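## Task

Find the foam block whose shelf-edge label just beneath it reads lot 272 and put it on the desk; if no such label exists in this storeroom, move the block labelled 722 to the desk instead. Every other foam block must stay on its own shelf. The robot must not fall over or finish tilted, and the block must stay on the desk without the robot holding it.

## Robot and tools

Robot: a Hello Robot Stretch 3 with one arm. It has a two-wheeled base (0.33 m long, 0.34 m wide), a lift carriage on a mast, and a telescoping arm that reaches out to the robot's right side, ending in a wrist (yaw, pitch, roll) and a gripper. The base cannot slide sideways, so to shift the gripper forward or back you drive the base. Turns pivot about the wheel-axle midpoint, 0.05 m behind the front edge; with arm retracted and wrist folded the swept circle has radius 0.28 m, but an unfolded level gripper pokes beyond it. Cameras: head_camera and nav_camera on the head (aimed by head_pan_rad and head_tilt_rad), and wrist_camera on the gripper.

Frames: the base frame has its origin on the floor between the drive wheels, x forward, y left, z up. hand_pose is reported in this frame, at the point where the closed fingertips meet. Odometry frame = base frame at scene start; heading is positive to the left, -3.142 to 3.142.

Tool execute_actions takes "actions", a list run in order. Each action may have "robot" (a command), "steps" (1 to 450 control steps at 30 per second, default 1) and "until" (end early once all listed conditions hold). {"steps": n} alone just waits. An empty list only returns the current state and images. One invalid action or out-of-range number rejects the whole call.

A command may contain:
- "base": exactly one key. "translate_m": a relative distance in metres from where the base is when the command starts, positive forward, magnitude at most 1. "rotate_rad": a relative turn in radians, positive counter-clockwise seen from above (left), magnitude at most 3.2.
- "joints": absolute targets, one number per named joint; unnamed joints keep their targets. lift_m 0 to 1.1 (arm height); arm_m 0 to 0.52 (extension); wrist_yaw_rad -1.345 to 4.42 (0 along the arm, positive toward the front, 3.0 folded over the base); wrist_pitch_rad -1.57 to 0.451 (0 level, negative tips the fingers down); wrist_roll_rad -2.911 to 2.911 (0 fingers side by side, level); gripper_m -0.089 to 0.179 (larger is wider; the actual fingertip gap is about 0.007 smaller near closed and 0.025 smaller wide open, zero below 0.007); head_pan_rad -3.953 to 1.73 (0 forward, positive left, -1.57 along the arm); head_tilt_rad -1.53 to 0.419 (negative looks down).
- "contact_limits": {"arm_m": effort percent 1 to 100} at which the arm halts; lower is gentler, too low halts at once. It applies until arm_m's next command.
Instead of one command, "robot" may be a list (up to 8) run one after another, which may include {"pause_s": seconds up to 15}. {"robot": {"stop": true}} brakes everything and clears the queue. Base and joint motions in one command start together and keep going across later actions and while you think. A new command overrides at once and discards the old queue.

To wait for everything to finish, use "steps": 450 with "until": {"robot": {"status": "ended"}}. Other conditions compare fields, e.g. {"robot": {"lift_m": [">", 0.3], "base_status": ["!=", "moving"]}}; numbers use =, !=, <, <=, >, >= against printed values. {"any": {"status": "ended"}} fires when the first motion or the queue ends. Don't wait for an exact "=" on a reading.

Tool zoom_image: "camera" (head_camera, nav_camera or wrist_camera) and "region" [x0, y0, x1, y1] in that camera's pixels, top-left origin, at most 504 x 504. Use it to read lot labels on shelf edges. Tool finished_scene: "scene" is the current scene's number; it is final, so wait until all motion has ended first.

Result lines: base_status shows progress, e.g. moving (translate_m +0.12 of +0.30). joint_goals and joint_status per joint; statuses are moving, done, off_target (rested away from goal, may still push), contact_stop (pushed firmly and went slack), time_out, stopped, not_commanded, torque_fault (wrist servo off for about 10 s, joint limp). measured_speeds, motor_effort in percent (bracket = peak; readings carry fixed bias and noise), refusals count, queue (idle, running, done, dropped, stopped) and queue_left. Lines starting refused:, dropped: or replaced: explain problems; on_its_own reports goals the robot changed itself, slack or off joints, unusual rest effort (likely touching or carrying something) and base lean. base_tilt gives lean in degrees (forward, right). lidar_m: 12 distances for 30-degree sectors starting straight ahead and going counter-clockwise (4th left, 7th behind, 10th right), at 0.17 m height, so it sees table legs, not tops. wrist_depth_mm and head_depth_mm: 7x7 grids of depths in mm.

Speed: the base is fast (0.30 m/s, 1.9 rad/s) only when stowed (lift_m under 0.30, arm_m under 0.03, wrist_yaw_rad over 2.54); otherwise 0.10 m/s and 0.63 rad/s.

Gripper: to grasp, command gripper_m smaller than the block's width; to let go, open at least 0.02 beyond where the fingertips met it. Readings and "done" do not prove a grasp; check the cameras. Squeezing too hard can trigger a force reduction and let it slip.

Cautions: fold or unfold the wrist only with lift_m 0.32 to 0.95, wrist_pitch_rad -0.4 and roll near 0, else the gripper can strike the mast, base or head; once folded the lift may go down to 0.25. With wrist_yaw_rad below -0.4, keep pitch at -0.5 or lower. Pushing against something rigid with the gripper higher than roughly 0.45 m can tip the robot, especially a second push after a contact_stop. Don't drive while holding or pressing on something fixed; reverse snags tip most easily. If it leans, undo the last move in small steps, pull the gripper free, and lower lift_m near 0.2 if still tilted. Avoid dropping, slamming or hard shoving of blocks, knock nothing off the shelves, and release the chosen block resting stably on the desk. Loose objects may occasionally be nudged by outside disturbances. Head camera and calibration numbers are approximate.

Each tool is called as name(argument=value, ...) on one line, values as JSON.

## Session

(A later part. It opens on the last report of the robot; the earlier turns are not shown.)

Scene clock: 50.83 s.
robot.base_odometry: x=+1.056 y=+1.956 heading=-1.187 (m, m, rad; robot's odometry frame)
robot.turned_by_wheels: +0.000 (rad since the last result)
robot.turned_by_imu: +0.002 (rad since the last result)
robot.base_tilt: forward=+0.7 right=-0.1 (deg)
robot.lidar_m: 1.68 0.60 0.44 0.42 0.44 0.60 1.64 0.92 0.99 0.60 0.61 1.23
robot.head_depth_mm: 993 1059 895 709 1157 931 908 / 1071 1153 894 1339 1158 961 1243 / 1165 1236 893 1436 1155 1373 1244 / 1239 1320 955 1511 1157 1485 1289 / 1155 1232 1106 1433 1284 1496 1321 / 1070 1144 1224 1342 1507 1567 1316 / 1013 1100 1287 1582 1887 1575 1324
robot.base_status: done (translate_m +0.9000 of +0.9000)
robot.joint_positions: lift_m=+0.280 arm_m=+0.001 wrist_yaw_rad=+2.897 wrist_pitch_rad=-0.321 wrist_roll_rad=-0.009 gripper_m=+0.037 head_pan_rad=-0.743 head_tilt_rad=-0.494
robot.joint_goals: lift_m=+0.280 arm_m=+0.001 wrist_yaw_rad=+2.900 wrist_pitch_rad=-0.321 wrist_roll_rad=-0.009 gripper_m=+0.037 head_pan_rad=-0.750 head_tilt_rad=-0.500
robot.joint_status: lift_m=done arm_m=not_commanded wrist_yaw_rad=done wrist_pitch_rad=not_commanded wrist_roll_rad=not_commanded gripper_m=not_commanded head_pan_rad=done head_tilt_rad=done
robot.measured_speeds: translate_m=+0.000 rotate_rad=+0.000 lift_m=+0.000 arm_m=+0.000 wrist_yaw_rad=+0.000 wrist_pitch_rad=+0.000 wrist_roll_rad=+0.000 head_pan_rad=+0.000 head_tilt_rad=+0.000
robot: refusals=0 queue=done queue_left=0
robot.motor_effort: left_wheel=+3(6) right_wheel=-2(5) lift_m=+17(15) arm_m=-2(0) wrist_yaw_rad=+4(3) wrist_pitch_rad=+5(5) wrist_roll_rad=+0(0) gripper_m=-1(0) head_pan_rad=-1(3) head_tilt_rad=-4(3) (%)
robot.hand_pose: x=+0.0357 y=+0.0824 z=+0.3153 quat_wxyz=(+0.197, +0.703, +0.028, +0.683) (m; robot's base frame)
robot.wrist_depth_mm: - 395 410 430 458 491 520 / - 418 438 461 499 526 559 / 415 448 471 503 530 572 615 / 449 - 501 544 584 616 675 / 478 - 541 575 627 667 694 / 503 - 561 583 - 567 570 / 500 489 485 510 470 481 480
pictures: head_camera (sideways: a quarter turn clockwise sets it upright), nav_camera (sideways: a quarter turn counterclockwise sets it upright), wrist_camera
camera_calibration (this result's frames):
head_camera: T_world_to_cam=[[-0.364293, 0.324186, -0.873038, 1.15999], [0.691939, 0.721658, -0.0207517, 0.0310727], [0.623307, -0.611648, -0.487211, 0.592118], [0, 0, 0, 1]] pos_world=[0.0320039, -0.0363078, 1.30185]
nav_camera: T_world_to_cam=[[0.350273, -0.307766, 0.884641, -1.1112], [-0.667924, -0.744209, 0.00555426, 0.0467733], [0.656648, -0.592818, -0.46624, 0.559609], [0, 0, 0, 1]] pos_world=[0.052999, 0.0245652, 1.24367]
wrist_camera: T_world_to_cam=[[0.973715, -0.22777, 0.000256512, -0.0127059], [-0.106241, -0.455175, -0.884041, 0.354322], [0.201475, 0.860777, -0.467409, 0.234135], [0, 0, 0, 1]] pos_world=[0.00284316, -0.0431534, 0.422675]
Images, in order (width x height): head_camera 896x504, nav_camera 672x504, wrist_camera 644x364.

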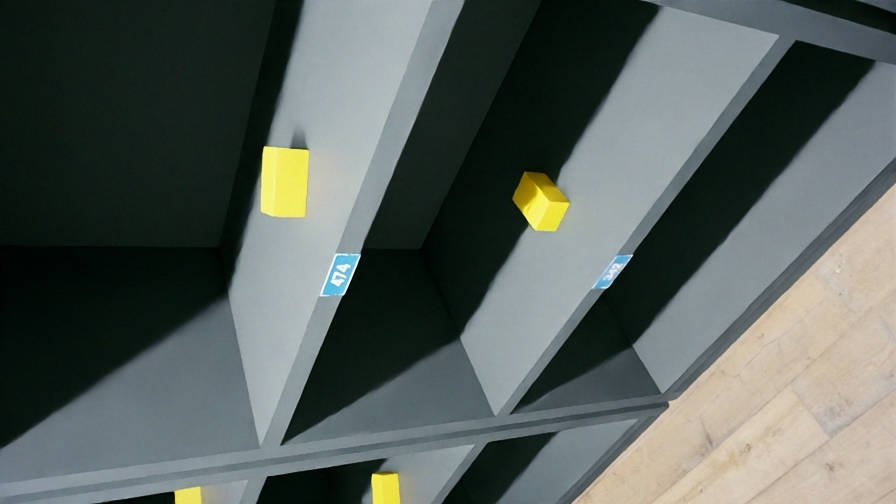

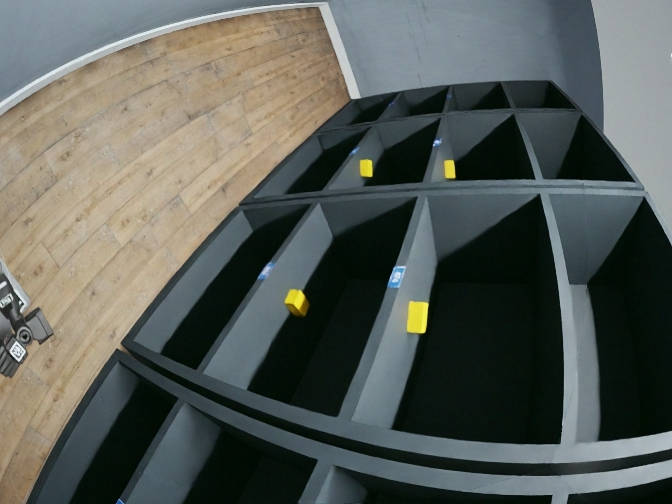

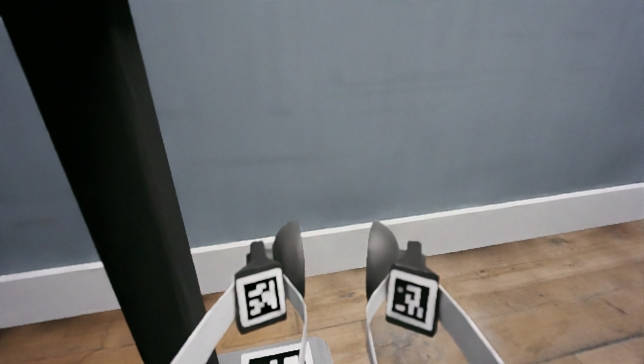

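zoom_image(camera="head_camera", region=[570, 235, 660, 310])

execute_actions(actions=[{"robot":{"base":{"translate_m":1.0},"joints":{"head_pan_rad":-0.62,"head_tilt_rad":-0.45}},"steps":300,"until":{"robot":{"translate_m":[">",0.8]}}}])

zoom_image(camera="head_camera", region=[300, 150, 700, 350])

execute_actions(actions=[{"robot":{"base":{"translate_m":0.82}},"steps":300,"until":{"robot":{"status":"ended"}}}])

Region (570, 235, 660, 310) of head_camera's 896x504 image, scaled by 5.600, with more detail than that image has.

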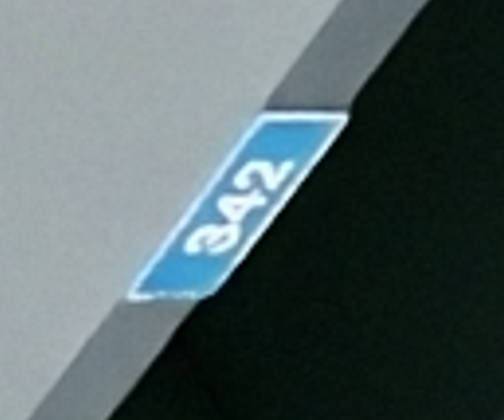

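Scene clock: 57.83 s.
robot.base_odometry: x=+1.358 y=+1.207 heading=-1.187 (m, m, rad; robot's odometry frame)
robot.turned_by_wheels: +0.000 (rad since the last result)
robot.turned_by_imu: +0.002 (rad since the last result)
robot.base_tilt: forward=-0.3 right=+0.1 (deg)
robot.lidar_m: 1.68 0.61 0.44 0.43 0.44 0.61 1.66 0.83 0.81 1.04 0.65 1.35
robot.head_depth_mm: 1078 1145 1000 772 1125 839 899 / 1184 1259 999 1408 1207 1022 1276 / 1304 1395 1000 1551 1193 1448 1289 / 1277 1385 1169 1564 1253 1533 1336 / 1198 1288 1354 1476 1648 1574 1356 / 1133 1225 1346 1520 1841 1626 1358 / 1879 1981 2136 2299 2028 1630 1351
robot.base_status: moving (translate_m +0.8077 of +1.0000)
robot.joint_positions: lift_m=+0.280 arm_m=+0.001 wrist_yaw_rad=+2.897 wrist_pitch_rad=-0.321 wrist_roll_rad=-0.009 gripper_m=+0.037 head_pan_rad=-0.627 head_tilt_rad=-0.458
robot.joint_goals: lift_m=+0.280 arm_m=+0.001 wrist_yaw_rad=+2.900 wrist_pitch_rad=-0.321 wrist_roll_rad=-0.009 gripper_m=+0.037 head_pan_rad=-0.620 head_tilt_rad=-0.450
robot.joint_status: lift_m=done arm_m=not_commanded wrist_yaw_rad=done wrist_pitch_rad=not_commanded wrist_roll_rad=not_commanded gripper_m=not_commanded head_pan_rad=done head_tilt_rad=done
robot.measured_speeds: translate_m=+0.294 rotate_rad=+0.000 lift_m=+0.000 arm_m=+0.000 wrist_yaw_rad=+0.000 wrist_pitch_rad=+0.000 wrist_roll_rad=+0.000 head_pan_rad=+0.000 head_tilt_rad=+0.000
robot: refusals=0 queue=running queue_left=0
robot.motor_effort: left_wheel=+4(10) right_wheel=-1(2) lift_m=+16(16) arm_m=-1(1) wrist_yaw_rad=+3(4) wrist_pitch_rad=+5(5) wrist_roll_rad=+0(0) gripper_m=-1(1) head_pan_rad=+3(15) head_tilt_rad=+2(8) (%)
robot.hand_pose: x=+0.0357 y=+0.0824 z=+0.3153 quat_wxyz=(+0.197, +0.703, +0.028, +0.683) (m; robot's base frame)
robot.wrist_depth_mm: - 394 411 436 462 496 519 / - 420 445 464 500 529 558 / 417 451 472 501 528 577 622 / 450 - 511 546 588 626 692 / 481 - 542 573 617 671 697 / 515 - 567 575 - 572 568 / 503 493 491 501 468 484 476
pictures: head_camera (sideways: a quarter turn clockwise sets it upright), nav_camera (sideways: a quarter turn counterclockwise sets it upright), wrist_camera
camera_calibration (this result's frames):
head_camera: T_world_to_cam=[[-0.373303, 0.261039, -0.890227, 1.18247], [0.604473, 0.796376, -0.0199572, 0.0305728], [0.703745, -0.545568, -0.45508, 0.549819], [0, 0, 0, 1]] pos_world=[0.0360046, -0.0330532, 1.30348]
nav_camera: T_world_to_cam=[[0.357148, -0.24611, 0.901041, -1.13264], [-0.577581, -0.816311, 0.00597029, 0.0456803], [0.734061, -0.522557, -0.433693, 0.516785], [0, 0, 0, 1]] pos_world=[0.0515524, 0.0285848, 1.24441]
wrist_camera: T_world_to_cam=[[0.97372, -0.227749, 0.000256206, -0.0127025], [-0.106231, -0.455177, -0.884041, 0.354322], [0.201456, 0.860781, -0.467409, 0.234135], [0, 0, 0, 1]] pos_world=[0.0028409, -0.0431529, 0.422675]
Images, in order (width x height): head_camera 896x504, nav_camera 672x504, wrist_camera 644x364.

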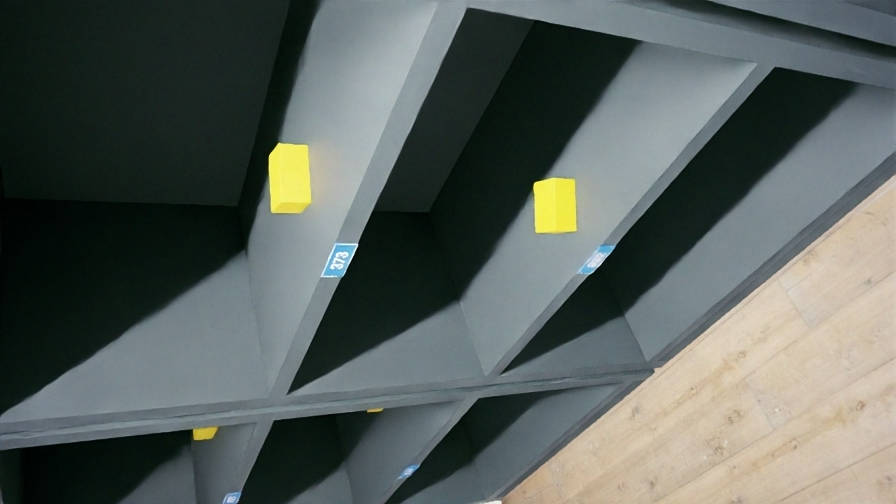

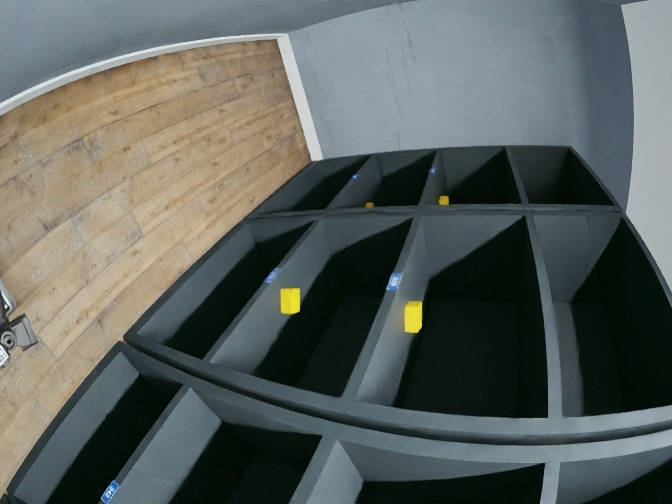

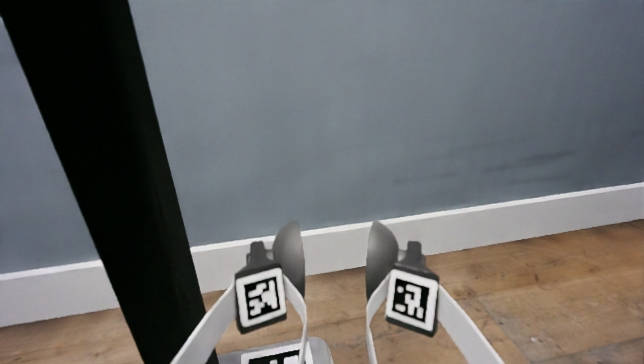

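Region (300, 150, 700, 350) of head_camera's 896x504 image, scaled by 1.260, with more detail than that image has.

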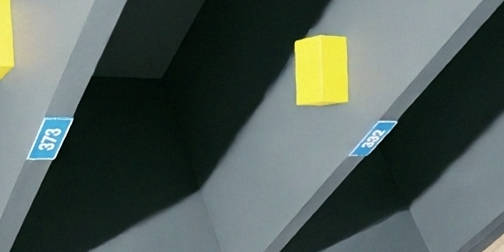

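Scene clock: 61.73 s.
robot.base_odometry: x=+1.665 y=+0.446 heading=-1.187 (m, m, rad; robot's odometry frame)
robot.turned_by_wheels: +0.000 (rad since the last result)
robot.turned_by_imu: +0.002 (rad since the last result)
robot.base_tilt: forward=+0.6 right=-0.2 (deg)
robot.lidar_m: 1.39 0.61 0.45 0.43 0.45 0.61 1.68 1.47 0.73 1.04 0.71 1.44
robot.head_depth_mm: 598 635 675 724 801 912 1107 / 1180 1257 933 799 872 935 1040 / 1308 1403 1002 1553 1217 1455 1286 / 1401 1500 1136 1614 1309 1532 1342 / 1326 1413 1502 1601 1766 1579 1352 / 1249 1335 1437 1555 1734 1625 1351 / 1210 1294 1397 1504 1639 1628 1350
robot.base_status: done (translate_m +0.8200 of +0.8200)
robot.joint_positions: lift_m=+0.280 arm_m=+0.001 wrist_yaw_rad=+2.897 wrist_pitch_rad=-0.321 wrist_roll_rad=-0.009 gripper_m=+0.037 head_pan_rad=-0.627 head_tilt_rad=-0.457
robot.joint_goals: lift_m=+0.280 arm_m=+0.001 wrist_yaw_rad=+2.900 wrist_pitch_rad=-0.321 wrist_roll_rad=-0.009 gripper_m=+0.037 head_pan_rad=-0.620 head_tilt_rad=-0.450
robot.joint_status: lift_m=done arm_m=not_commanded wrist_yaw_rad=done wrist_pitch_rad=not_commanded wrist_roll_rad=not_commanded gripper_m=not_commanded head_pan_rad=done head_tilt_rad=done
robot.measured_speeds: translate_m=+0.000 rotate_rad=+0.000 lift_m=+0.000 arm_m=+0.000 wrist_yaw_rad=+0.000 wrist_pitch_rad=+0.000 wrist_roll_rad=+0.000 head_pan_rad=+0.000 head_tilt_rad=+0.000
robot: refusals=0 queue=done queue_left=0
robot.motor_effort: left_wheel=+2(5) right_wheel=-2(5) lift_m=+16(16) arm_m=-1(1) wrist_yaw_rad=+3(3) wrist_pitch_rad=+5(5) wrist_roll_rad=+0(0) gripper_m=+0(0) head_pan_rad=+3(3) head_tilt_rad=+2(3) (%)
robot.hand_pose: x=+0.0357 y=+0.0824 z=+0.3153 quat_wxyz=(+0.197, +0.703, +0.028, +0.683) (m; robot's base frame)
robot.wrist_depth_mm: - 397 406 439 463 492 521 / - 423 449 466 503 529 563 / 426 450 474 499 542 590 629 / 450 - 506 551 579 634 674 / 487 - 539 593 616 656 696 / 503 - 555 576 - 576 570 / 497 485 487 506 472 476 477
pictures: head_camera (sideways: a quarter turn clockwise sets it upright), nav_camera (sideways: a quarter turn counterclockwise sets it upright), wrist_camera
camera_calibration (this result's frames):
head_camera: T_world_to_cam=[[-0.372893, 0.260742, -0.890485, 1.1828], [0.604481, 0.79637, -0.0199446, 0.0305564], [0.703955, -0.545719, -0.454574, 0.54916], [0, 0, 0, 1]] pos_world=[0.0360039, -0.0330526, 1.30351]
nav_camera: T_world_to_cam=[[0.356733, -0.245809, 0.901287, -1.13296], [-0.577583, -0.81631, 0.00597672, 0.045672], [0.734261, -0.522701, -0.43318, 0.516117], [0, 0, 0, 1]] pos_world=[0.0515788, 0.0285657, 1.24442]
wrist_camera: T_world_to_cam=[[0.97372, -0.227748, 0.000256532, -0.0127026], [-0.106231, -0.455177, -0.884041, 0.354322], [0.201456, 0.860781, -0.467409, 0.234135], [0, 0, 0, 1]] pos_world=[0.00284083, -0.0431528, 0.422675]
Images, in order (width x height): head_camera 896x504, nav_camera 672x504, wrist_camera 644x364.

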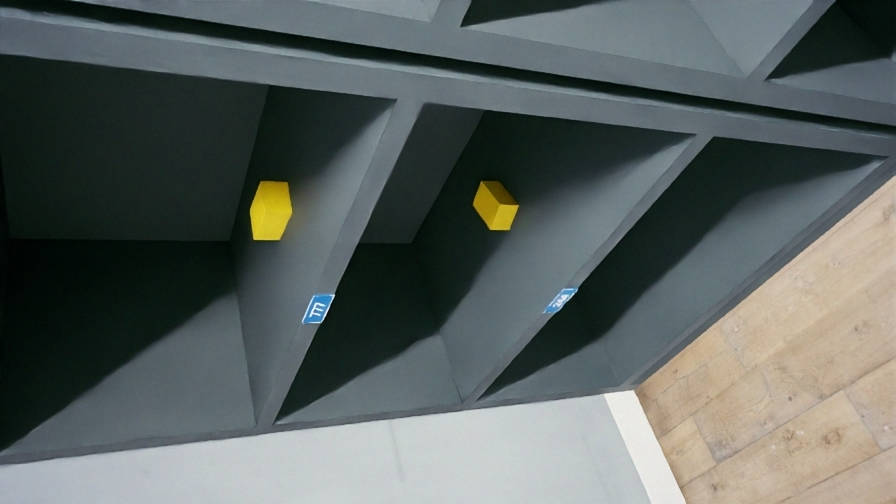

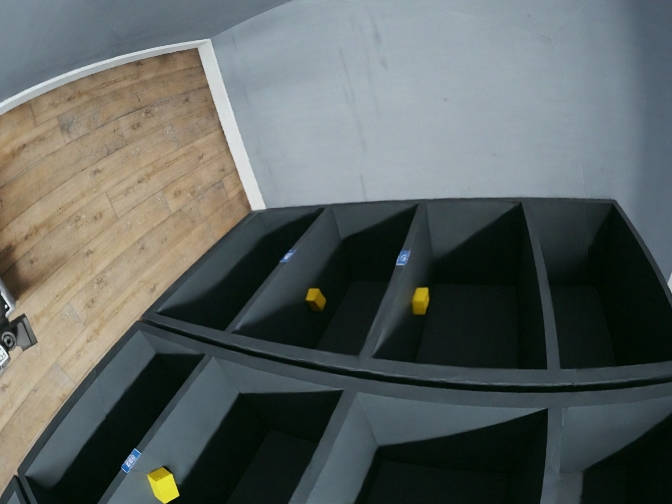

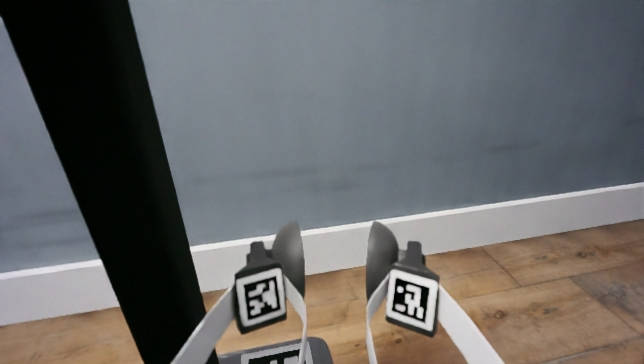

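zoom_image(camera="head_camera", region=[525, 270, 600, 330])

zoom_image(camera="head_camera", region=[285, 280, 355, 340])

zoom_image(camera="nav_camera", region=[100, 435, 170, 490])

Region (525, 270, 600, 330) of head_camera's 896x504 image, scaled by 6.720, with more detail than that image has; it fills the top 403 rows of this view, and the rest is white.

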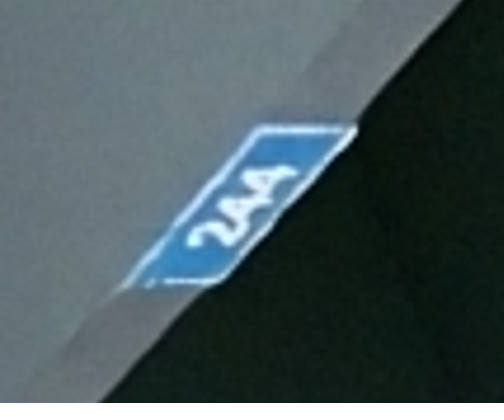

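Region (285, 280, 355, 340) of head_camera's 896x504 image, scaled by 7.200, with more detail than that image has; it fills the top 432 rows of this view, and the rest is white.

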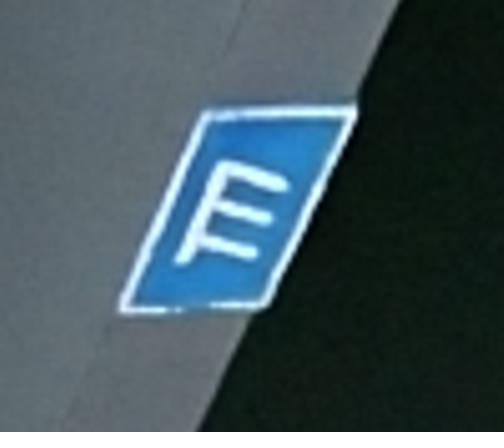

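Region (100, 435, 170, 490) of nav_camera's 672x504 image, scaled by 7.200, with more detail than that image has; it fills the top 396 rows of this view, and the rest is white.

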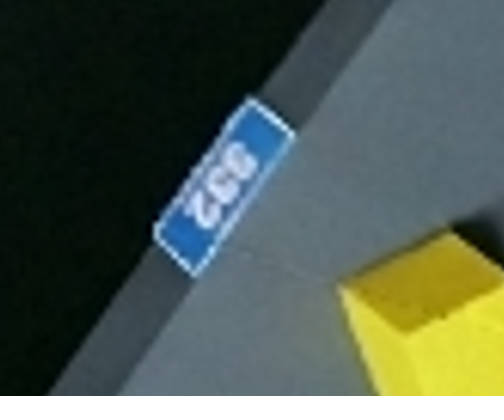

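execute_actions(actions=[{"robot":{"base":{"translate_m":-1.0},"joints":{"head_pan_rad":-1.57,"head_tilt_rad":-0.7}},"steps":300,"until":{"robot":{"translate_m":["<",-0.8]}}},{"robot":{"base":{"translate_m":-1.0}},"steps":300,"until":{"robot":{"translate_m":["<",-0.8]}}},{"robot":{"base":{"translate_m":-1.0}},"steps":300,"until":{"robot":{"translate_m":["<",-0.25]}}}])

execute_actions(actions=[{"robot":[{"base":{"translate_m":-0.89},"joints":{"head_pan_rad":0.3,"head_tilt_rad":-0.4}},{"base":{"rotate_rad":-1.597}}],"steps":400,"until":{"robot":{"status":"ended"}}}])

Scene clock: 94.83 s.
robot.base_odometry: x=+0.967 y=+2.176 heading=-1.187 (m, m, rad; robot's odometry frame)
robot.turned_by_wheels: +0.000 (rad since the last result)
robot.turned_by_imu: -0.003 (rad since the last result)
robot.base_tilt: forward=+3.9 right=-1.3 (deg)
robot.lidar_m: 1.67 0.60 0.44 0.42 0.44 0.60 1.52 1.58 0.75 1.04 0.70 1.43
robot.head_depth_mm: 900 780 646 1148 973 1280 1201 / 898 776 645 1144 971 1297 1199 / 894 737 644 1144 969 1291 1196 / 898 731 642 1142 969 1289 1196 / 896 769 640 1136 966 1290 1200 / 894 767 639 1135 965 1294 1196 / 891 766 639 1105 964 1238 1197
robot.base_status: moving (translate_m -0.2545 of -1.0000)
robot.joint_positions: lift_m=+0.280 arm_m=+0.001 wrist_yaw_rad=+2.897 wrist_pitch_rad=-0.321 wrist_roll_rad=-0.009 gripper_m=+0.037 head_pan_rad=-1.563 head_tilt_rad=-0.691
robot.joint_goals: lift_m=+0.280 arm_m=+0.001 wrist_yaw_rad=+2.900 wrist_pitch_rad=-0.321 wrist_roll_rad=-0.009 gripper_m=+0.037 head_pan_rad=-1.570 head_tilt_rad=-0.700
robot.joint_status: lift_m=done arm_m=not_commanded wrist_yaw_rad=done wrist_pitch_rad=not_commanded wrist_roll_rad=not_commanded gripper_m=not_commanded head_pan_rad=done head_tilt_rad=done
robot.measured_speeds: translate_m=-0.294 rotate_rad=+0.000 lift_m=+0.000 arm_m=+0.000 wrist_yaw_rad=+0.000 wrist_pitch_rad=+0.000 wrist_roll_rad=+0.000 head_pan_rad=+0.000 head_tilt_rad=+0.000
robot: refusals=0 queue=running queue_left=0
robot.motor_effort: left_wheel=+2(5) right_wheel=-4(7) lift_m=+15(15) arm_m=-1(1) wrist_yaw_rad=+4(2) wrist_pitch_rad=+5(5) wrist_roll_rad=+0(0) gripper_m=+0(0) head_pan_rad=-3(40) head_tilt_rad=-4(22) (%)
robot.hand_pose: x=+0.0357 y=+0.0824 z=+0.3153 quat_wxyz=(+0.197, +0.703, +0.028, +0.683) (m; robot's base frame)
robot.wrist_depth_mm: - 392 408 430 459 495 525 / - 414 441 456 490 527 569 / 419 446 469 494 532 576 619 / 444 - 500 531 576 621 676 / 478 - 535 573 616 660 699 / 506 - 568 583 - 570 568 / 500 490 486 501 472 481 483
pictures: head_camera (sideways: a quarter turn clockwise sets it upright), nav_camera (sideways: a quarter turn counterclockwise sets it upright), wrist_camera
camera_calibration (this result's frames):
head_camera: T_world_to_cam=[[-0.0127616, 0.648729, -0.760912, 1.01166], [0.999657, -0.00911687, -0.0245385, 0.0341197], [-0.022856, -0.760965, -0.64839, 0.805752], [0, 0, 0, 1]] pos_world=[-0.00278134, -0.0428345, 1.29306]
nav_camera: T_world_to_cam=[[0.0152234, -0.629957, 0.77648, -0.968134], [-0.99979, -0.0202209, 0.00319634, 0.0518686], [0.0136876, -0.776366, -0.630133, 0.776761], [0, 0, 0, 1]] pos_world=[0.055964, -0.005783, 1.24103]
wrist_camera: T_world_to_cam=[[0.97372, -0.227749, 0.000256452, -0.0127026], [-0.106231, -0.455177, -0.884041, 0.354322], [0.201456, 0.860781, -0.467409, 0.234135], [0, 0, 0, 1]] pos_world=[0.00284088, -0.0431528, 0.422675]
Images, in order (width x height): head_camera 896x504, nav_camera 672x504, wrist_camera 644x364.

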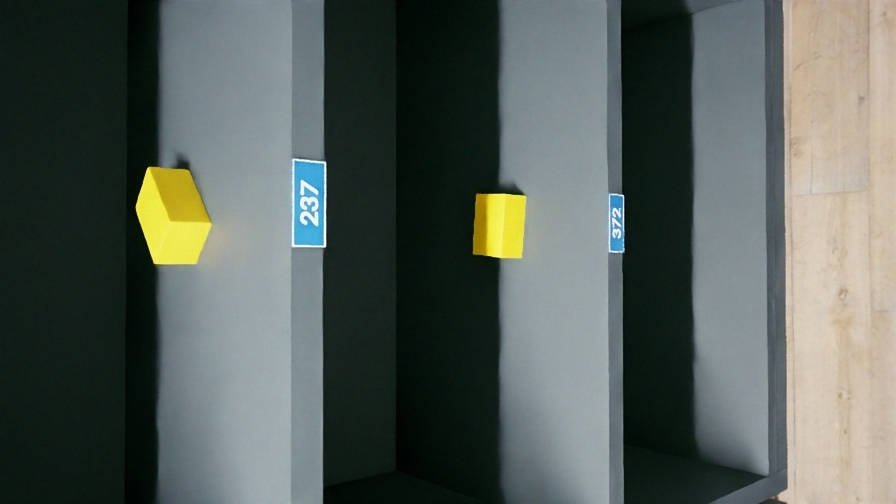

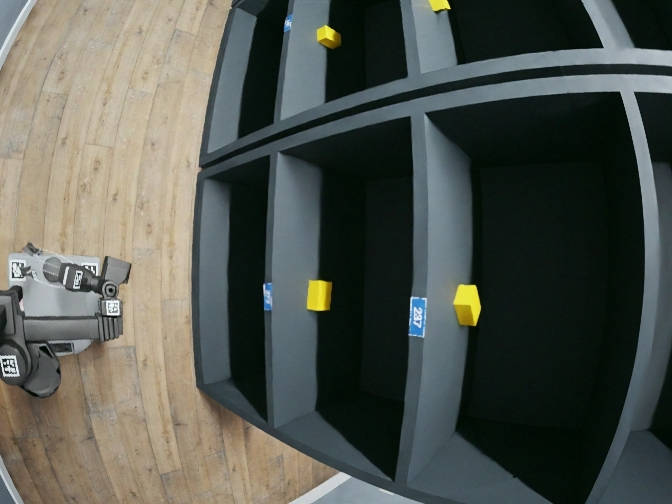

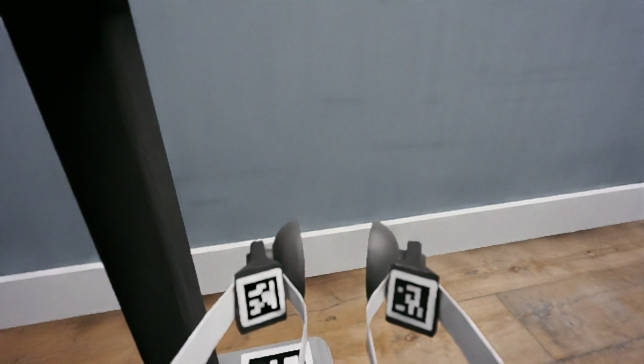

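Scene clock: 101.17 s.
robot.base_odometry: x=+0.634 y=+3.001 heading=-2.784 (m, m, rad; robot's odometry frame)
robot.turned_by_wheels: -1.597 (rad since the last result)
robot.turned_by_imu: -1.569 (rad since the last result)
robot.base_tilt: forward=+0.7 right=-0.1 (deg)
robot.lidar_m: 2.40 0.71 1.39 1.71 0.60 0.44 0.42 0.43 0.59 0.65 0.67 0.91
robot.head_depth_mm: 2758 2941 3183 3051 2180 1708 1404 / 2821 3021 3251 3014 2199 1705 1403 / 2872 3089 3322 3005 2186 1700 1406 / 2928 3194 3382 2993 2179 1702 1407 / 939 975 1031 1093 1167 1246 1300 / 740 772 807 845 886 934 984 / 616 638 662 706 770 925 1255
robot.base_status: done (rotate_rad -1.5968 of -1.5970)
robot.joint_positions: lift_m=+0.280 arm_m=+0.001 wrist_yaw_rad=+2.897 wrist_pitch_rad=-0.321 wrist_roll_rad=-0.009 gripper_m=+0.037 head_pan_rad=+0.293 head_tilt_rad=-0.408
robot.joint_goals: lift_m=+0.280 arm_m=+0.001 wrist_yaw_rad=+2.900 wrist_pitch_rad=-0.321 wrist_roll_rad=-0.009 gripper_m=+0.037 head_pan_rad=+0.300 head_tilt_rad=-0.400
robot.joint_status: lift_m=done arm_m=not_commanded wrist_yaw_rad=done wrist_pitch_rad=not_commanded wrist_roll_rad=not_commanded gripper_m=not_commanded head_pan_rad=done head_tilt_rad=done
robot.measured_speeds: translate_m=+0.000 rotate_rad=+0.000 lift_m=+0.000 arm_m=+0.000 wrist_yaw_rad=+0.000 wrist_pitch_rad=+0.000 wrist_roll_rad=+0.000 head_pan_rad=+0.000 head_tilt_rad=+0.000
robot: refusals=0 queue=done queue_left=0
robot.motor_effort: left_wheel=+3(11) right_wheel=-2(6) lift_m=+15(15) arm_m=-2(1) wrist_yaw_rad=+3(3) wrist_pitch_rad=+5(5) wrist_roll_rad=+0(0) gripper_m=+0(0) head_pan_rad=+3(40) head_tilt_rad=+3(22) (%)
robot.hand_pose: x=+0.0357 y=+0.0824 z=+0.3153 quat_wxyz=(+0.197, +0.703, +0.028, +0.683) (m; robot's base frame)
robot.wrist_depth_mm: - - - - - - 998 / - - - - - - - / 662 - - - - - 592 / 666 - 960 935 957 814 627 / 654 - 749 739 748 714 673 / 572 - 613 581 - 575 567 / 498 494 495 496 472 482 480
pictures: head_camera (sideways: a quarter turn clockwise sets it upright), nav_camera (sideways: a quarter turn counterclockwise sets it upright), wrist_camera
camera_calibration (this result's frames):
head_camera: T_world_to_cam=[[-0.390745, -0.12591, -0.911847, 1.21078], [-0.266579, 0.963629, -0.0188261, 0.034415], [0.881053, 0.235723, -0.410098, 0.490204], [0, 0, 0, 1]] pos_world=[0.0503838, 0.00373382, 1.30572]
nav_camera: T_world_to_cam=[[0.36859, 0.121951, 0.921558, -1.15948], [0.299359, -0.954118, 0.00652714, 0.0396056], [0.880071, 0.273471, -0.388186, 0.456676], [0, 0, 0, 1]] pos_world=[0.0136087, 0.0543007, 1.24554]
wrist_camera: T_world_to_cam=[[0.973721, -0.227746, 0.000256396, -0.0127061], [-0.10623, -0.455178, -0.884041, 0.354314], [0.201453, 0.860782, -0.467409, 0.23415], [0, 0, 0, 1]] pos_world=[0.00284057, -0.0431701, 0.422675]
Images, in order (width x height): head_camera 896x504, nav_camera 672x504, wrist_camera 644x364.

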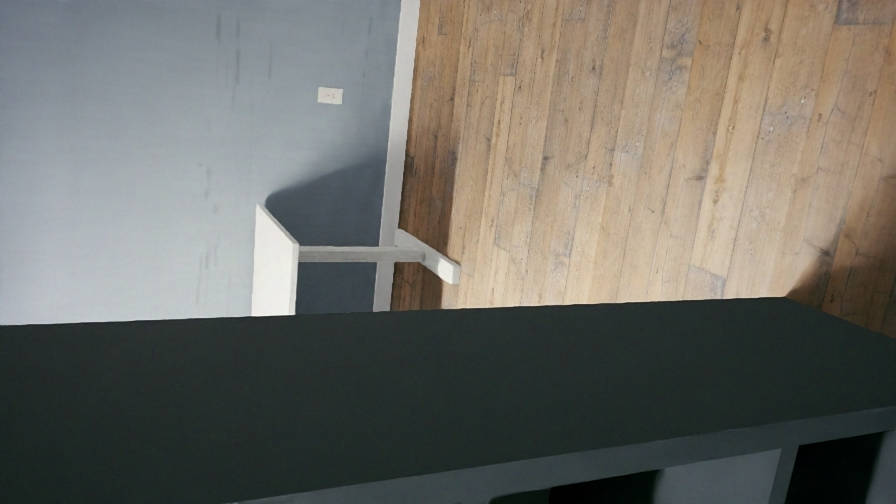

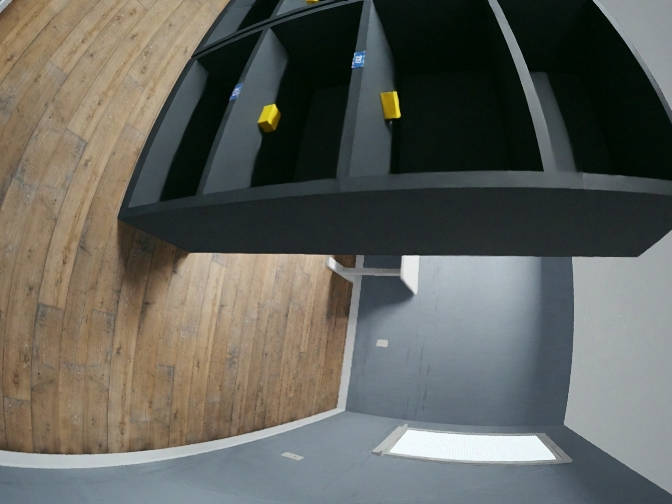

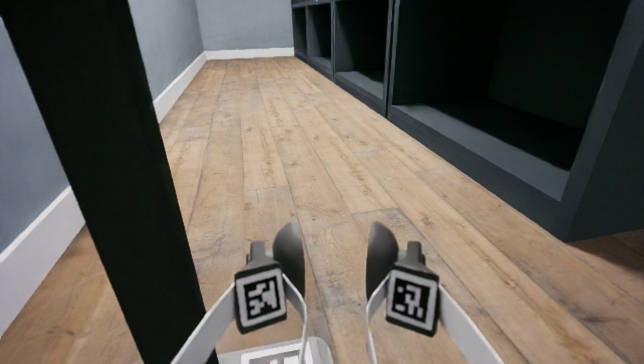

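execute_actions(actions=[{"robot":{"base":{"translate_m":1.0},"joints":{"head_pan_rad":-1.4,"head_tilt_rad":-0.5}},"steps":300,"until":{"robot":{"translate_m":[">",0.455]}}},{"robot":[{"base":{"translate_m":1.0}},{"base":{"rotate_rad":1.607}}],"steps":400,"until":{"robot":{"status":"ended"}}},{"robot":{"base":{"translate_m":1.0}},"steps":300,"until":{"robot":{"translate_m":[">",0.8]}}}])

execute_actions(actions=[{"robot":{"base":{"translate_m":1.0}},"steps":300,"until":{"robot":{"translate_m":[">",0.8]}}},{"robot":{"base":{"translate_m":1.0}},"steps":300,"until":{"robot":{"translate_m":[">",0.3]}}}])

execute_actions(actions=[{"robot":{"base":{"translate_m":0.9},"joints":{"head_pan_rad":-0.05,"head_tilt_rad":-0.6}},"steps":300,"until":{"robot":{"status":"ended"}}}])

Scene clock: 119.03 s.
robot.base_odometry: x=-0.420 y=+1.745 heading=-1.177 (m, m, rad; robot's odometry frame)
robot.turned_by_wheels: +1.607 (rad since the last result)
robot.turned_by_imu: +1.583 (rad since the last result)
robot.base_tilt: forward=-1.2 right=+0.3 (deg)
robot.lidar_m: 1.45 0.54 0.40 0.38 0.40 0.55 1.43 1.49 1.98 1.45 1.40 2.71
robot.head_depth_mm: 1584 1709 1861 2037 1957 1590 1323 / 1608 1730 1678 2071 1960 1585 1327 / 1629 1776 1671 1647 1829 1575 1321 / 1653 1787 1673 2156 1952 1575 1317 / 1676 1820 1668 2204 1944 1578 1320 / 1700 1855 1665 2202 1884 1579 1322 / 1721 1895 1662 1534 1941 1574 1322
robot.base_status: moving (translate_m +0.8077 of +1.0000)
robot.joint_positions: lift_m=+0.280 arm_m=+0.001 wrist_yaw_rad=+2.897 wrist_pitch_rad=-0.321 wrist_roll_rad=-0.009 gripper_m=+0.037 head_pan_rad=-1.393 head_tilt_rad=-0.494
robot.joint_goals: lift_m=+0.280 arm_m=+0.001 wrist_yaw_rad=+2.900 wrist_pitch_rad=-0.321 wrist_roll_rad=-0.009 gripper_m=+0.037 head_pan_rad=-1.400 head_tilt_rad=-0.500
robot.joint_status: lift_m=done arm_m=not_commanded wrist_yaw_rad=done wrist_pitch_rad=not_commanded wrist_roll_rad=not_commanded gripper_m=not_commanded head_pan_rad=done head_tilt_rad=done
robot.measured_speeds: translate_m=+0.294 rotate_rad=+0.000 lift_m=+0.000 arm_m=+0.000 wrist_yaw_rad=+0.000 wrist_pitch_rad=+0.000 wrist_roll_rad=+0.000 head_pan_rad=+0.000 head_tilt_rad=+0.000
robot: refusals=0 queue=running queue_left=0
robot.motor_effort: left_wheel=+1(11) right_wheel=+4(10) lift_m=+16(15) arm_m=-2(1) wrist_yaw_rad=+3(3) wrist_pitch_rad=+5(5) wrist_roll_rad=+0(0) gripper_m=-1(1) head_pan_rad=-3(38) head_tilt_rad=-3(12) (%)
robot.hand_pose: x=+0.0357 y=+0.0824 z=+0.3153 quat_wxyz=(+0.197, +0.703, +0.028, +0.683) (m; robot's base frame)
robot.wrist_depth_mm: - 362 375 396 412 436 469 / - 386 402 420 443 473 520 / 386 414 426 447 484 523 553 / 405 - 458 490 528 564 615 / 441 - 501 537 572 626 658 / 473 - 532 559 - 572 578 / 490 491 492 494 470 481 477
pictures: head_camera (sideways: a quarter turn clockwise sets it upright), nav_camera (sideways: a quarter turn counterclockwise sets it upright), wrist_camera
camera_calibration (this result's frames):
head_camera: T_world_to_cam=[[-0.0937007, 0.478784, -0.872918, 1.15818], [0.987627, 0.15544, -0.020757, 0.0292758], [0.125748, -0.864063, -0.487425, 0.595431], [0, 0, 0, 1]] pos_world=[0.0047345, -0.0445803, 1.30184]
nav_camera: T_world_to_cam=[[0.092484, -0.45723, 0.884527, -1.10948], [-0.982168, -0.187924, 0.00555145, 0.0486939], [0.163685, -0.869267, -0.466457, 0.562898], [0, 0, 0, 1]] pos_world=[0.0582968, -0.00882918, 1.24366]
wrist_camera: T_world_to_cam=[[0.973729, -0.227709, 0.000256345, -0.0127043], [-0.106213, -0.455182, -0.884041, 0.354306], [0.201421, 0.860789, -0.467409, 0.234165], [0, 0, 0, 1]] pos_world=[0.00283666, -0.0431859, 0.422675]
Images, in order (width x height): head_camera 896x504, nav_camera 672x504, wrist_camera 644x364.

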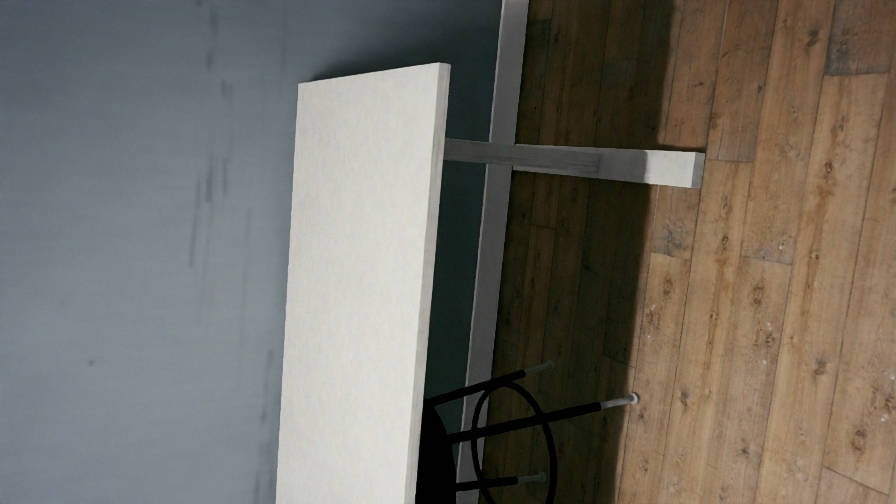

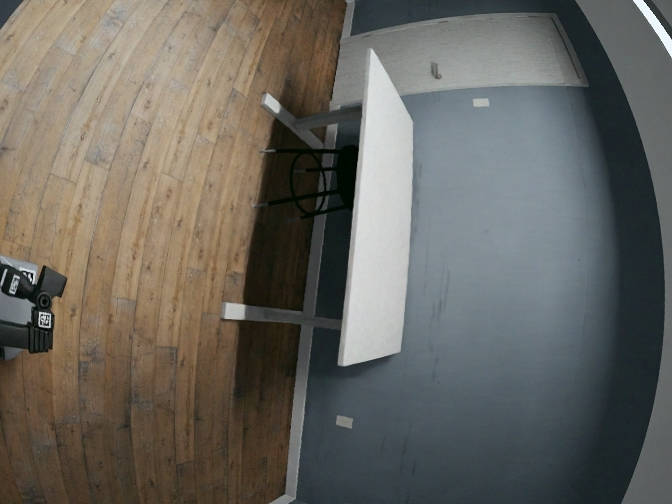

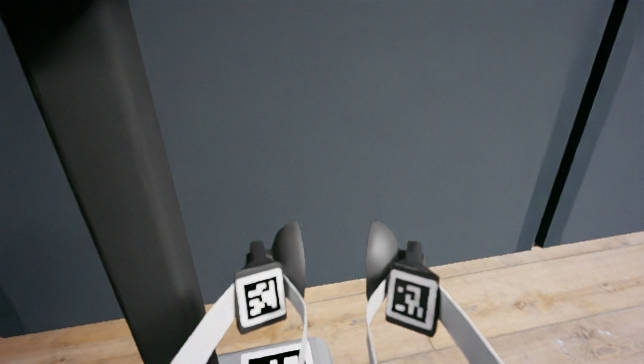

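Scene clock: 122.80 s.
robot.base_odometry: x=+0.005 y=+0.724 heading=-1.177 (m, m, rad; robot's odometry frame)
robot.turned_by_wheels: +0.000 (rad since the last result)
robot.turned_by_imu: +0.003 (rad since the last result)
robot.base_tilt: forward=+0.5 right=-0.7 (deg)
robot.lidar_m: 1.40 0.53 0.39 0.38 0.39 0.54 1.53 2.63 1.64 1.27 1.99 1.84
robot.head_depth_mm: 1582 1712 1678 1330 1888 1577 1330 / 1612 1737 1685 2099 1965 1580 1328 / 1632 1772 1682 1673 1888 1576 1324 / 1656 1798 1783 2155 1883 1574 1331 / 1692 1839 2000 2213 1943 1580 1325 / 1695 1853 2033 2243 1954 1576 1323 / 1718 1885 2083 2266 1951 1574 1324
robot.base_status: moving (translate_m +0.3034 of +1.0000)
robot.joint_positions: lift_m=+0.280 arm_m=+0.001 wrist_yaw_rad=+2.897 wrist_pitch_rad=-0.321 wrist_roll_rad=-0.009 gripper_m=+0.037 head_pan_rad=-1.393 head_tilt_rad=-0.494
robot.joint_goals: lift_m=+0.280 arm_m=+0.001 wrist_yaw_rad=+2.900 wrist_pitch_rad=-0.321 wrist_roll_rad=-0.009 gripper_m=+0.037 head_pan_rad=-1.400 head_tilt_rad=-0.500
robot.joint_status: lift_m=done arm_m=not_commanded wrist_yaw_rad=done wrist_pitch_rad=not_commanded wrist_roll_rad=not_commanded gripper_m=not_commanded head_pan_rad=done head_tilt_rad=done
robot.measured_speeds: translate_m=+0.294 rotate_rad=+0.000 lift_m=+0.000 arm_m=+0.000 wrist_yaw_rad=+0.000 wrist_pitch_rad=+0.000 wrist_roll_rad=+0.000 head_pan_rad=+0.000 head_tilt_rad=+0.000
robot: refusals=0 queue=running queue_left=0
robot.motor_effort: left_wheel=-1(0) right_wheel=+3(3) lift_m=+16(16) arm_m=-1(2) wrist_yaw_rad=+3(3) wrist_pitch_rad=+5(5) wrist_roll_rad=+0(0) gripper_m=-1(1) head_pan_rad=-4(3) head_tilt_rad=-3(3) (%)
robot.hand_pose: x=+0.0357 y=+0.0824 z=+0.3153 quat_wxyz=(+0.197, +0.703, +0.028, +0.683) (m; robot's base frame)
robot.wrist_depth_mm: - 350 370 386 405 431 455 / - 377 390 408 435 464 493 / 373 400 414 440 467 497 538 / 399 - 446 472 514 553 597 / 440 - 487 523 560 606 641 / 464 - 518 561 - 573 571 / 481 493 490 506 470 480 481
pictures: head_camera (sideways: a quarter turn clockwise sets it upright), nav_camera (sideways: a quarter turn counterclockwise sets it upright), wrist_camera
camera_calibration (this result's frames):
head_camera: T_world_to_cam=[[-0.0937008, 0.478784, -0.872918, 1.15818], [0.987627, 0.15544, -0.020757, 0.0292758], [0.125749, -0.864063, -0.487425, 0.595431], [0, 0, 0, 1]] pos_world=[0.00473451, -0.0445803, 1.30184]
nav_camera: T_world_to_cam=[[0.0924842, -0.45723, 0.884527, -1.10948], [-0.982168, -0.187924, 0.00555145, 0.0486939], [0.163686, -0.869267, -0.466457, 0.562898], [0, 0, 0, 1]] pos_world=[0.0582968, -0.00882917, 1.24366]
wrist_camera: T_world_to_cam=[[0.973729, -0.22771, 0.000256123, -0.0127043], [-0.106213, -0.455182, -0.884041, 0.354306], [0.201421, 0.860789, -0.467409, 0.234165], [0, 0, 0, 1]] pos_world=[0.00283673, -0.0431859, 0.422675]
Images, in order (width x height): head_camera 896x504, nav_camera 672x504, wrist_camera 644x364.

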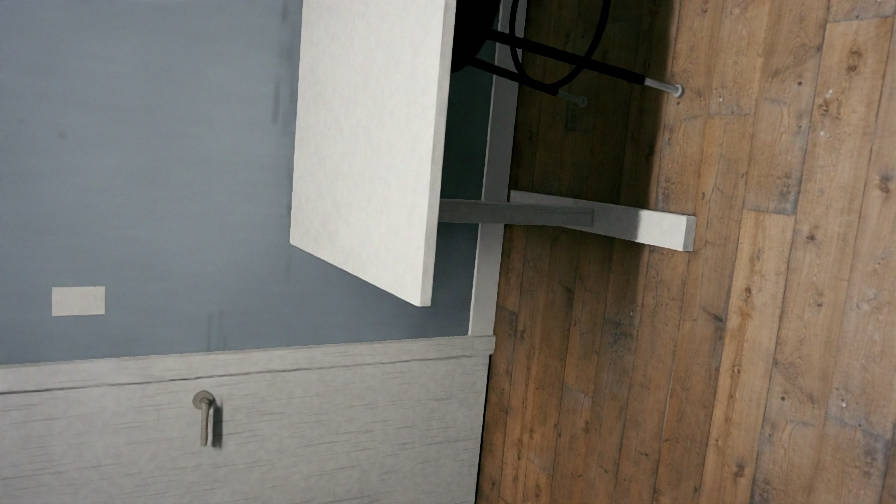

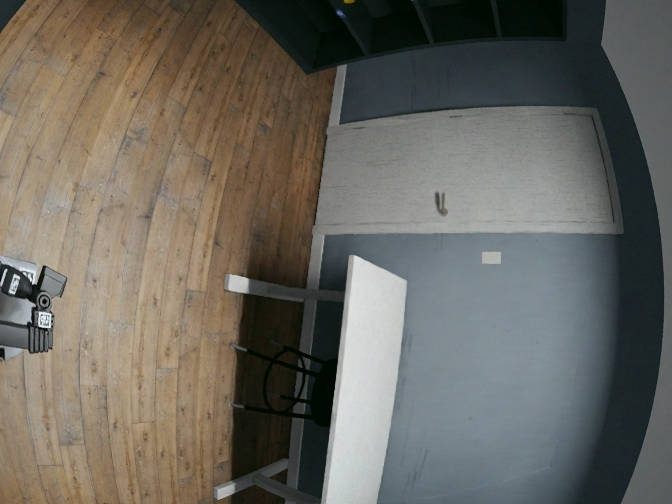

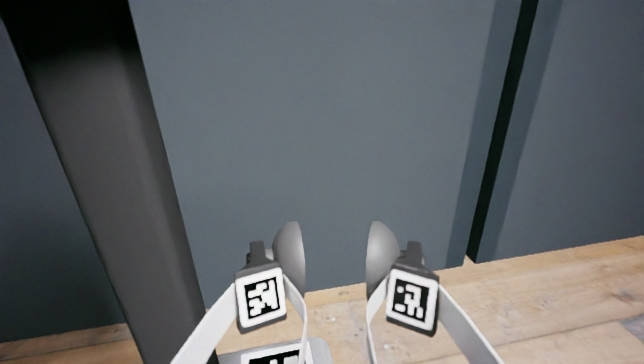

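Scene clock: 127.03 s.
robot.base_odometry: x=+0.350 y=-0.107 heading=-1.177 (m, m, rad; robot's odometry frame)
robot.turned_by_wheels: +0.000 (rad since the last result)
robot.turned_by_imu: +0.002 (rad since the last result)
robot.base_tilt: forward=+0.7 right=-0.2 (deg)
robot.lidar_m: 1.10 0.51 0.38 0.36 0.38 0.53 1.50 2.45 1.63 1.91 1.72 1.04
robot.head_depth_mm: 1145 1052 1377 1300 1489 1413 1251 / 1139 1053 1408 1294 1569 1409 1252 / 1135 1047 1399 1291 1567 1413 1250 / 1126 963 1386 1278 1578 1406 1255 / 1123 1045 1383 1289 1561 1395 1247 / 1114 1041 1378 1292 1523 1388 1252 / 1093 1038 1197 1176 1181 1294 1229
robot.base_status: done (translate_m +0.9000 of +0.9000)
robot.joint_positions: lift_m=+0.280 arm_m=+0.001 wrist_yaw_rad=+2.897 wrist_pitch_rad=-0.321 wrist_roll_rad=-0.009 gripper_m=+0.037 head_pan_rad=-0.057 head_tilt_rad=-0.593
robot.joint_goals: lift_m=+0.280 arm_m=+0.001 wrist_yaw_rad=+2.900 wrist_pitch_rad=-0.321 wrist_roll_rad=-0.009 gripper_m=+0.037 head_pan_rad=-0.050 head_tilt_rad=-0.600
robot.joint_status: lift_m=done arm_m=not_commanded wrist_yaw_rad=done wrist_pitch_rad=not_commanded wrist_roll_rad=not_commanded gripper_m=not_commanded head_pan_rad=done head_tilt_rad=done
robot.measured_speeds: translate_m=+0.000 rotate_rad=+0.000 lift_m=+0.000 arm_m=+0.000 wrist_yaw_rad=+0.000 wrist_pitch_rad=+0.000 wrist_roll_rad=+0.000 head_pan_rad=+0.000 head_tilt_rad=+0.000
robot: refusals=0 queue=done queue_left=0
robot.motor_effort: left_wheel=-2(6) right_wheel=+2(3) lift_m=+16(16) arm_m=-2(2) wrist_yaw_rad=+3(3) wrist_pitch_rad=+5(5) wrist_roll_rad=+0(0) gripper_m=+1(1) head_pan_rad=+3(40) head_tilt_rad=-4(12) (%)
robot.hand_pose: x=+0.0357 y=+0.0824 z=+0.3153 quat_wxyz=(+0.197, +0.703, +0.028, +0.683) (m; robot's base frame)
robot.wrist_depth_mm: - 344 357 375 397 414 451 / - 366 379 403 425 453 478 / 367 388 408 432 459 493 526 / 389 - 440 471 502 534 576 / 427 - 471 506 543 597 631 / 460 - 504 549 - 581 563 / 477 497 493 503 467 484 474
pictures: head_camera (sideways: a quarter turn clockwise sets it upright), nav_camera (sideways: a quarter turn counterclockwise sets it upright), wrist_camera
camera_calibration (this result's frames):
head_camera: T_world_to_cam=[[-0.570587, 0.0249358, -0.820859, 1.09321], [0.0763033, 0.996825, -0.0227579, 0.0374371], [0.817685, -0.0756196, -0.570678, 0.699529], [0, 0, 0, 1]] pos_world=[0.0489195, -0.0116802, 1.29743]
nav_camera: T_world_to_cam=[[0.550581, -0.0211789, 0.834513, -1.04705], [-0.0450881, -0.998973, 0.00439479, 0.0444841], [0.833563, -0.0400463, -0.55097, 0.668774], [0, 0, 0, 1]] pos_world=[0.0210282, 0.049045, 1.24206]
wrist_camera: T_world_to_cam=[[0.973729, -0.227709, 0.000256409, -0.0127044], [-0.106213, -0.455182, -0.884041, 0.354306], [0.201421, 0.860789, -0.467409, 0.234165], [0, 0, 0, 1]] pos_world=[0.00283671, -0.0431859, 0.422675]
Images, in order (width x height): head_camera 896x504, nav_camera 672x504, wrist_camera 644x364.

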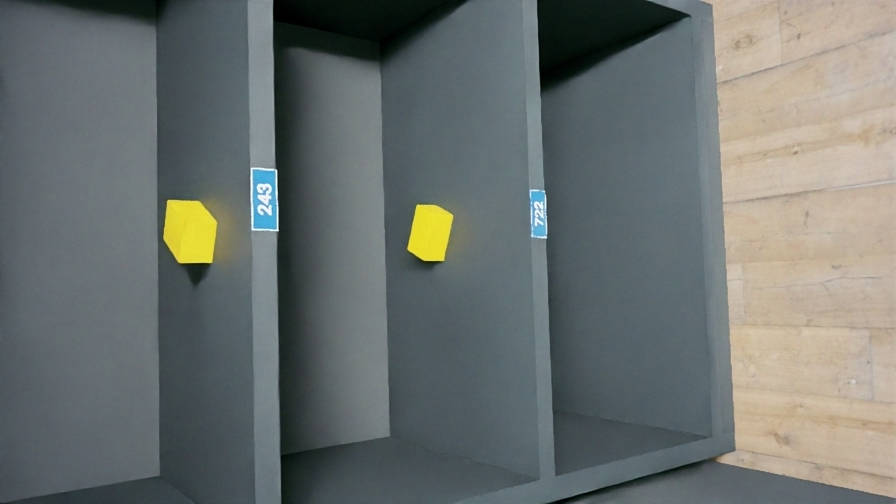

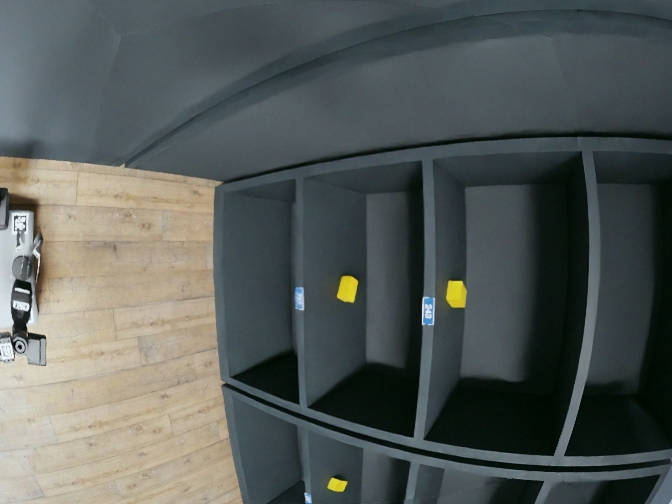

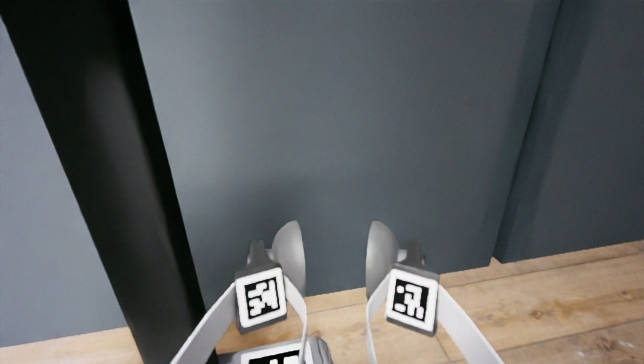

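zoom_image(camera="head_camera", region=[390, 170, 558, 282])

Region (390, 170, 558, 282) of head_camera's 896x504 image, scaled by 3.000, with more detail than that image has.

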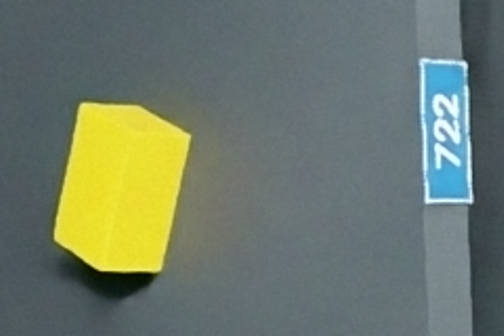

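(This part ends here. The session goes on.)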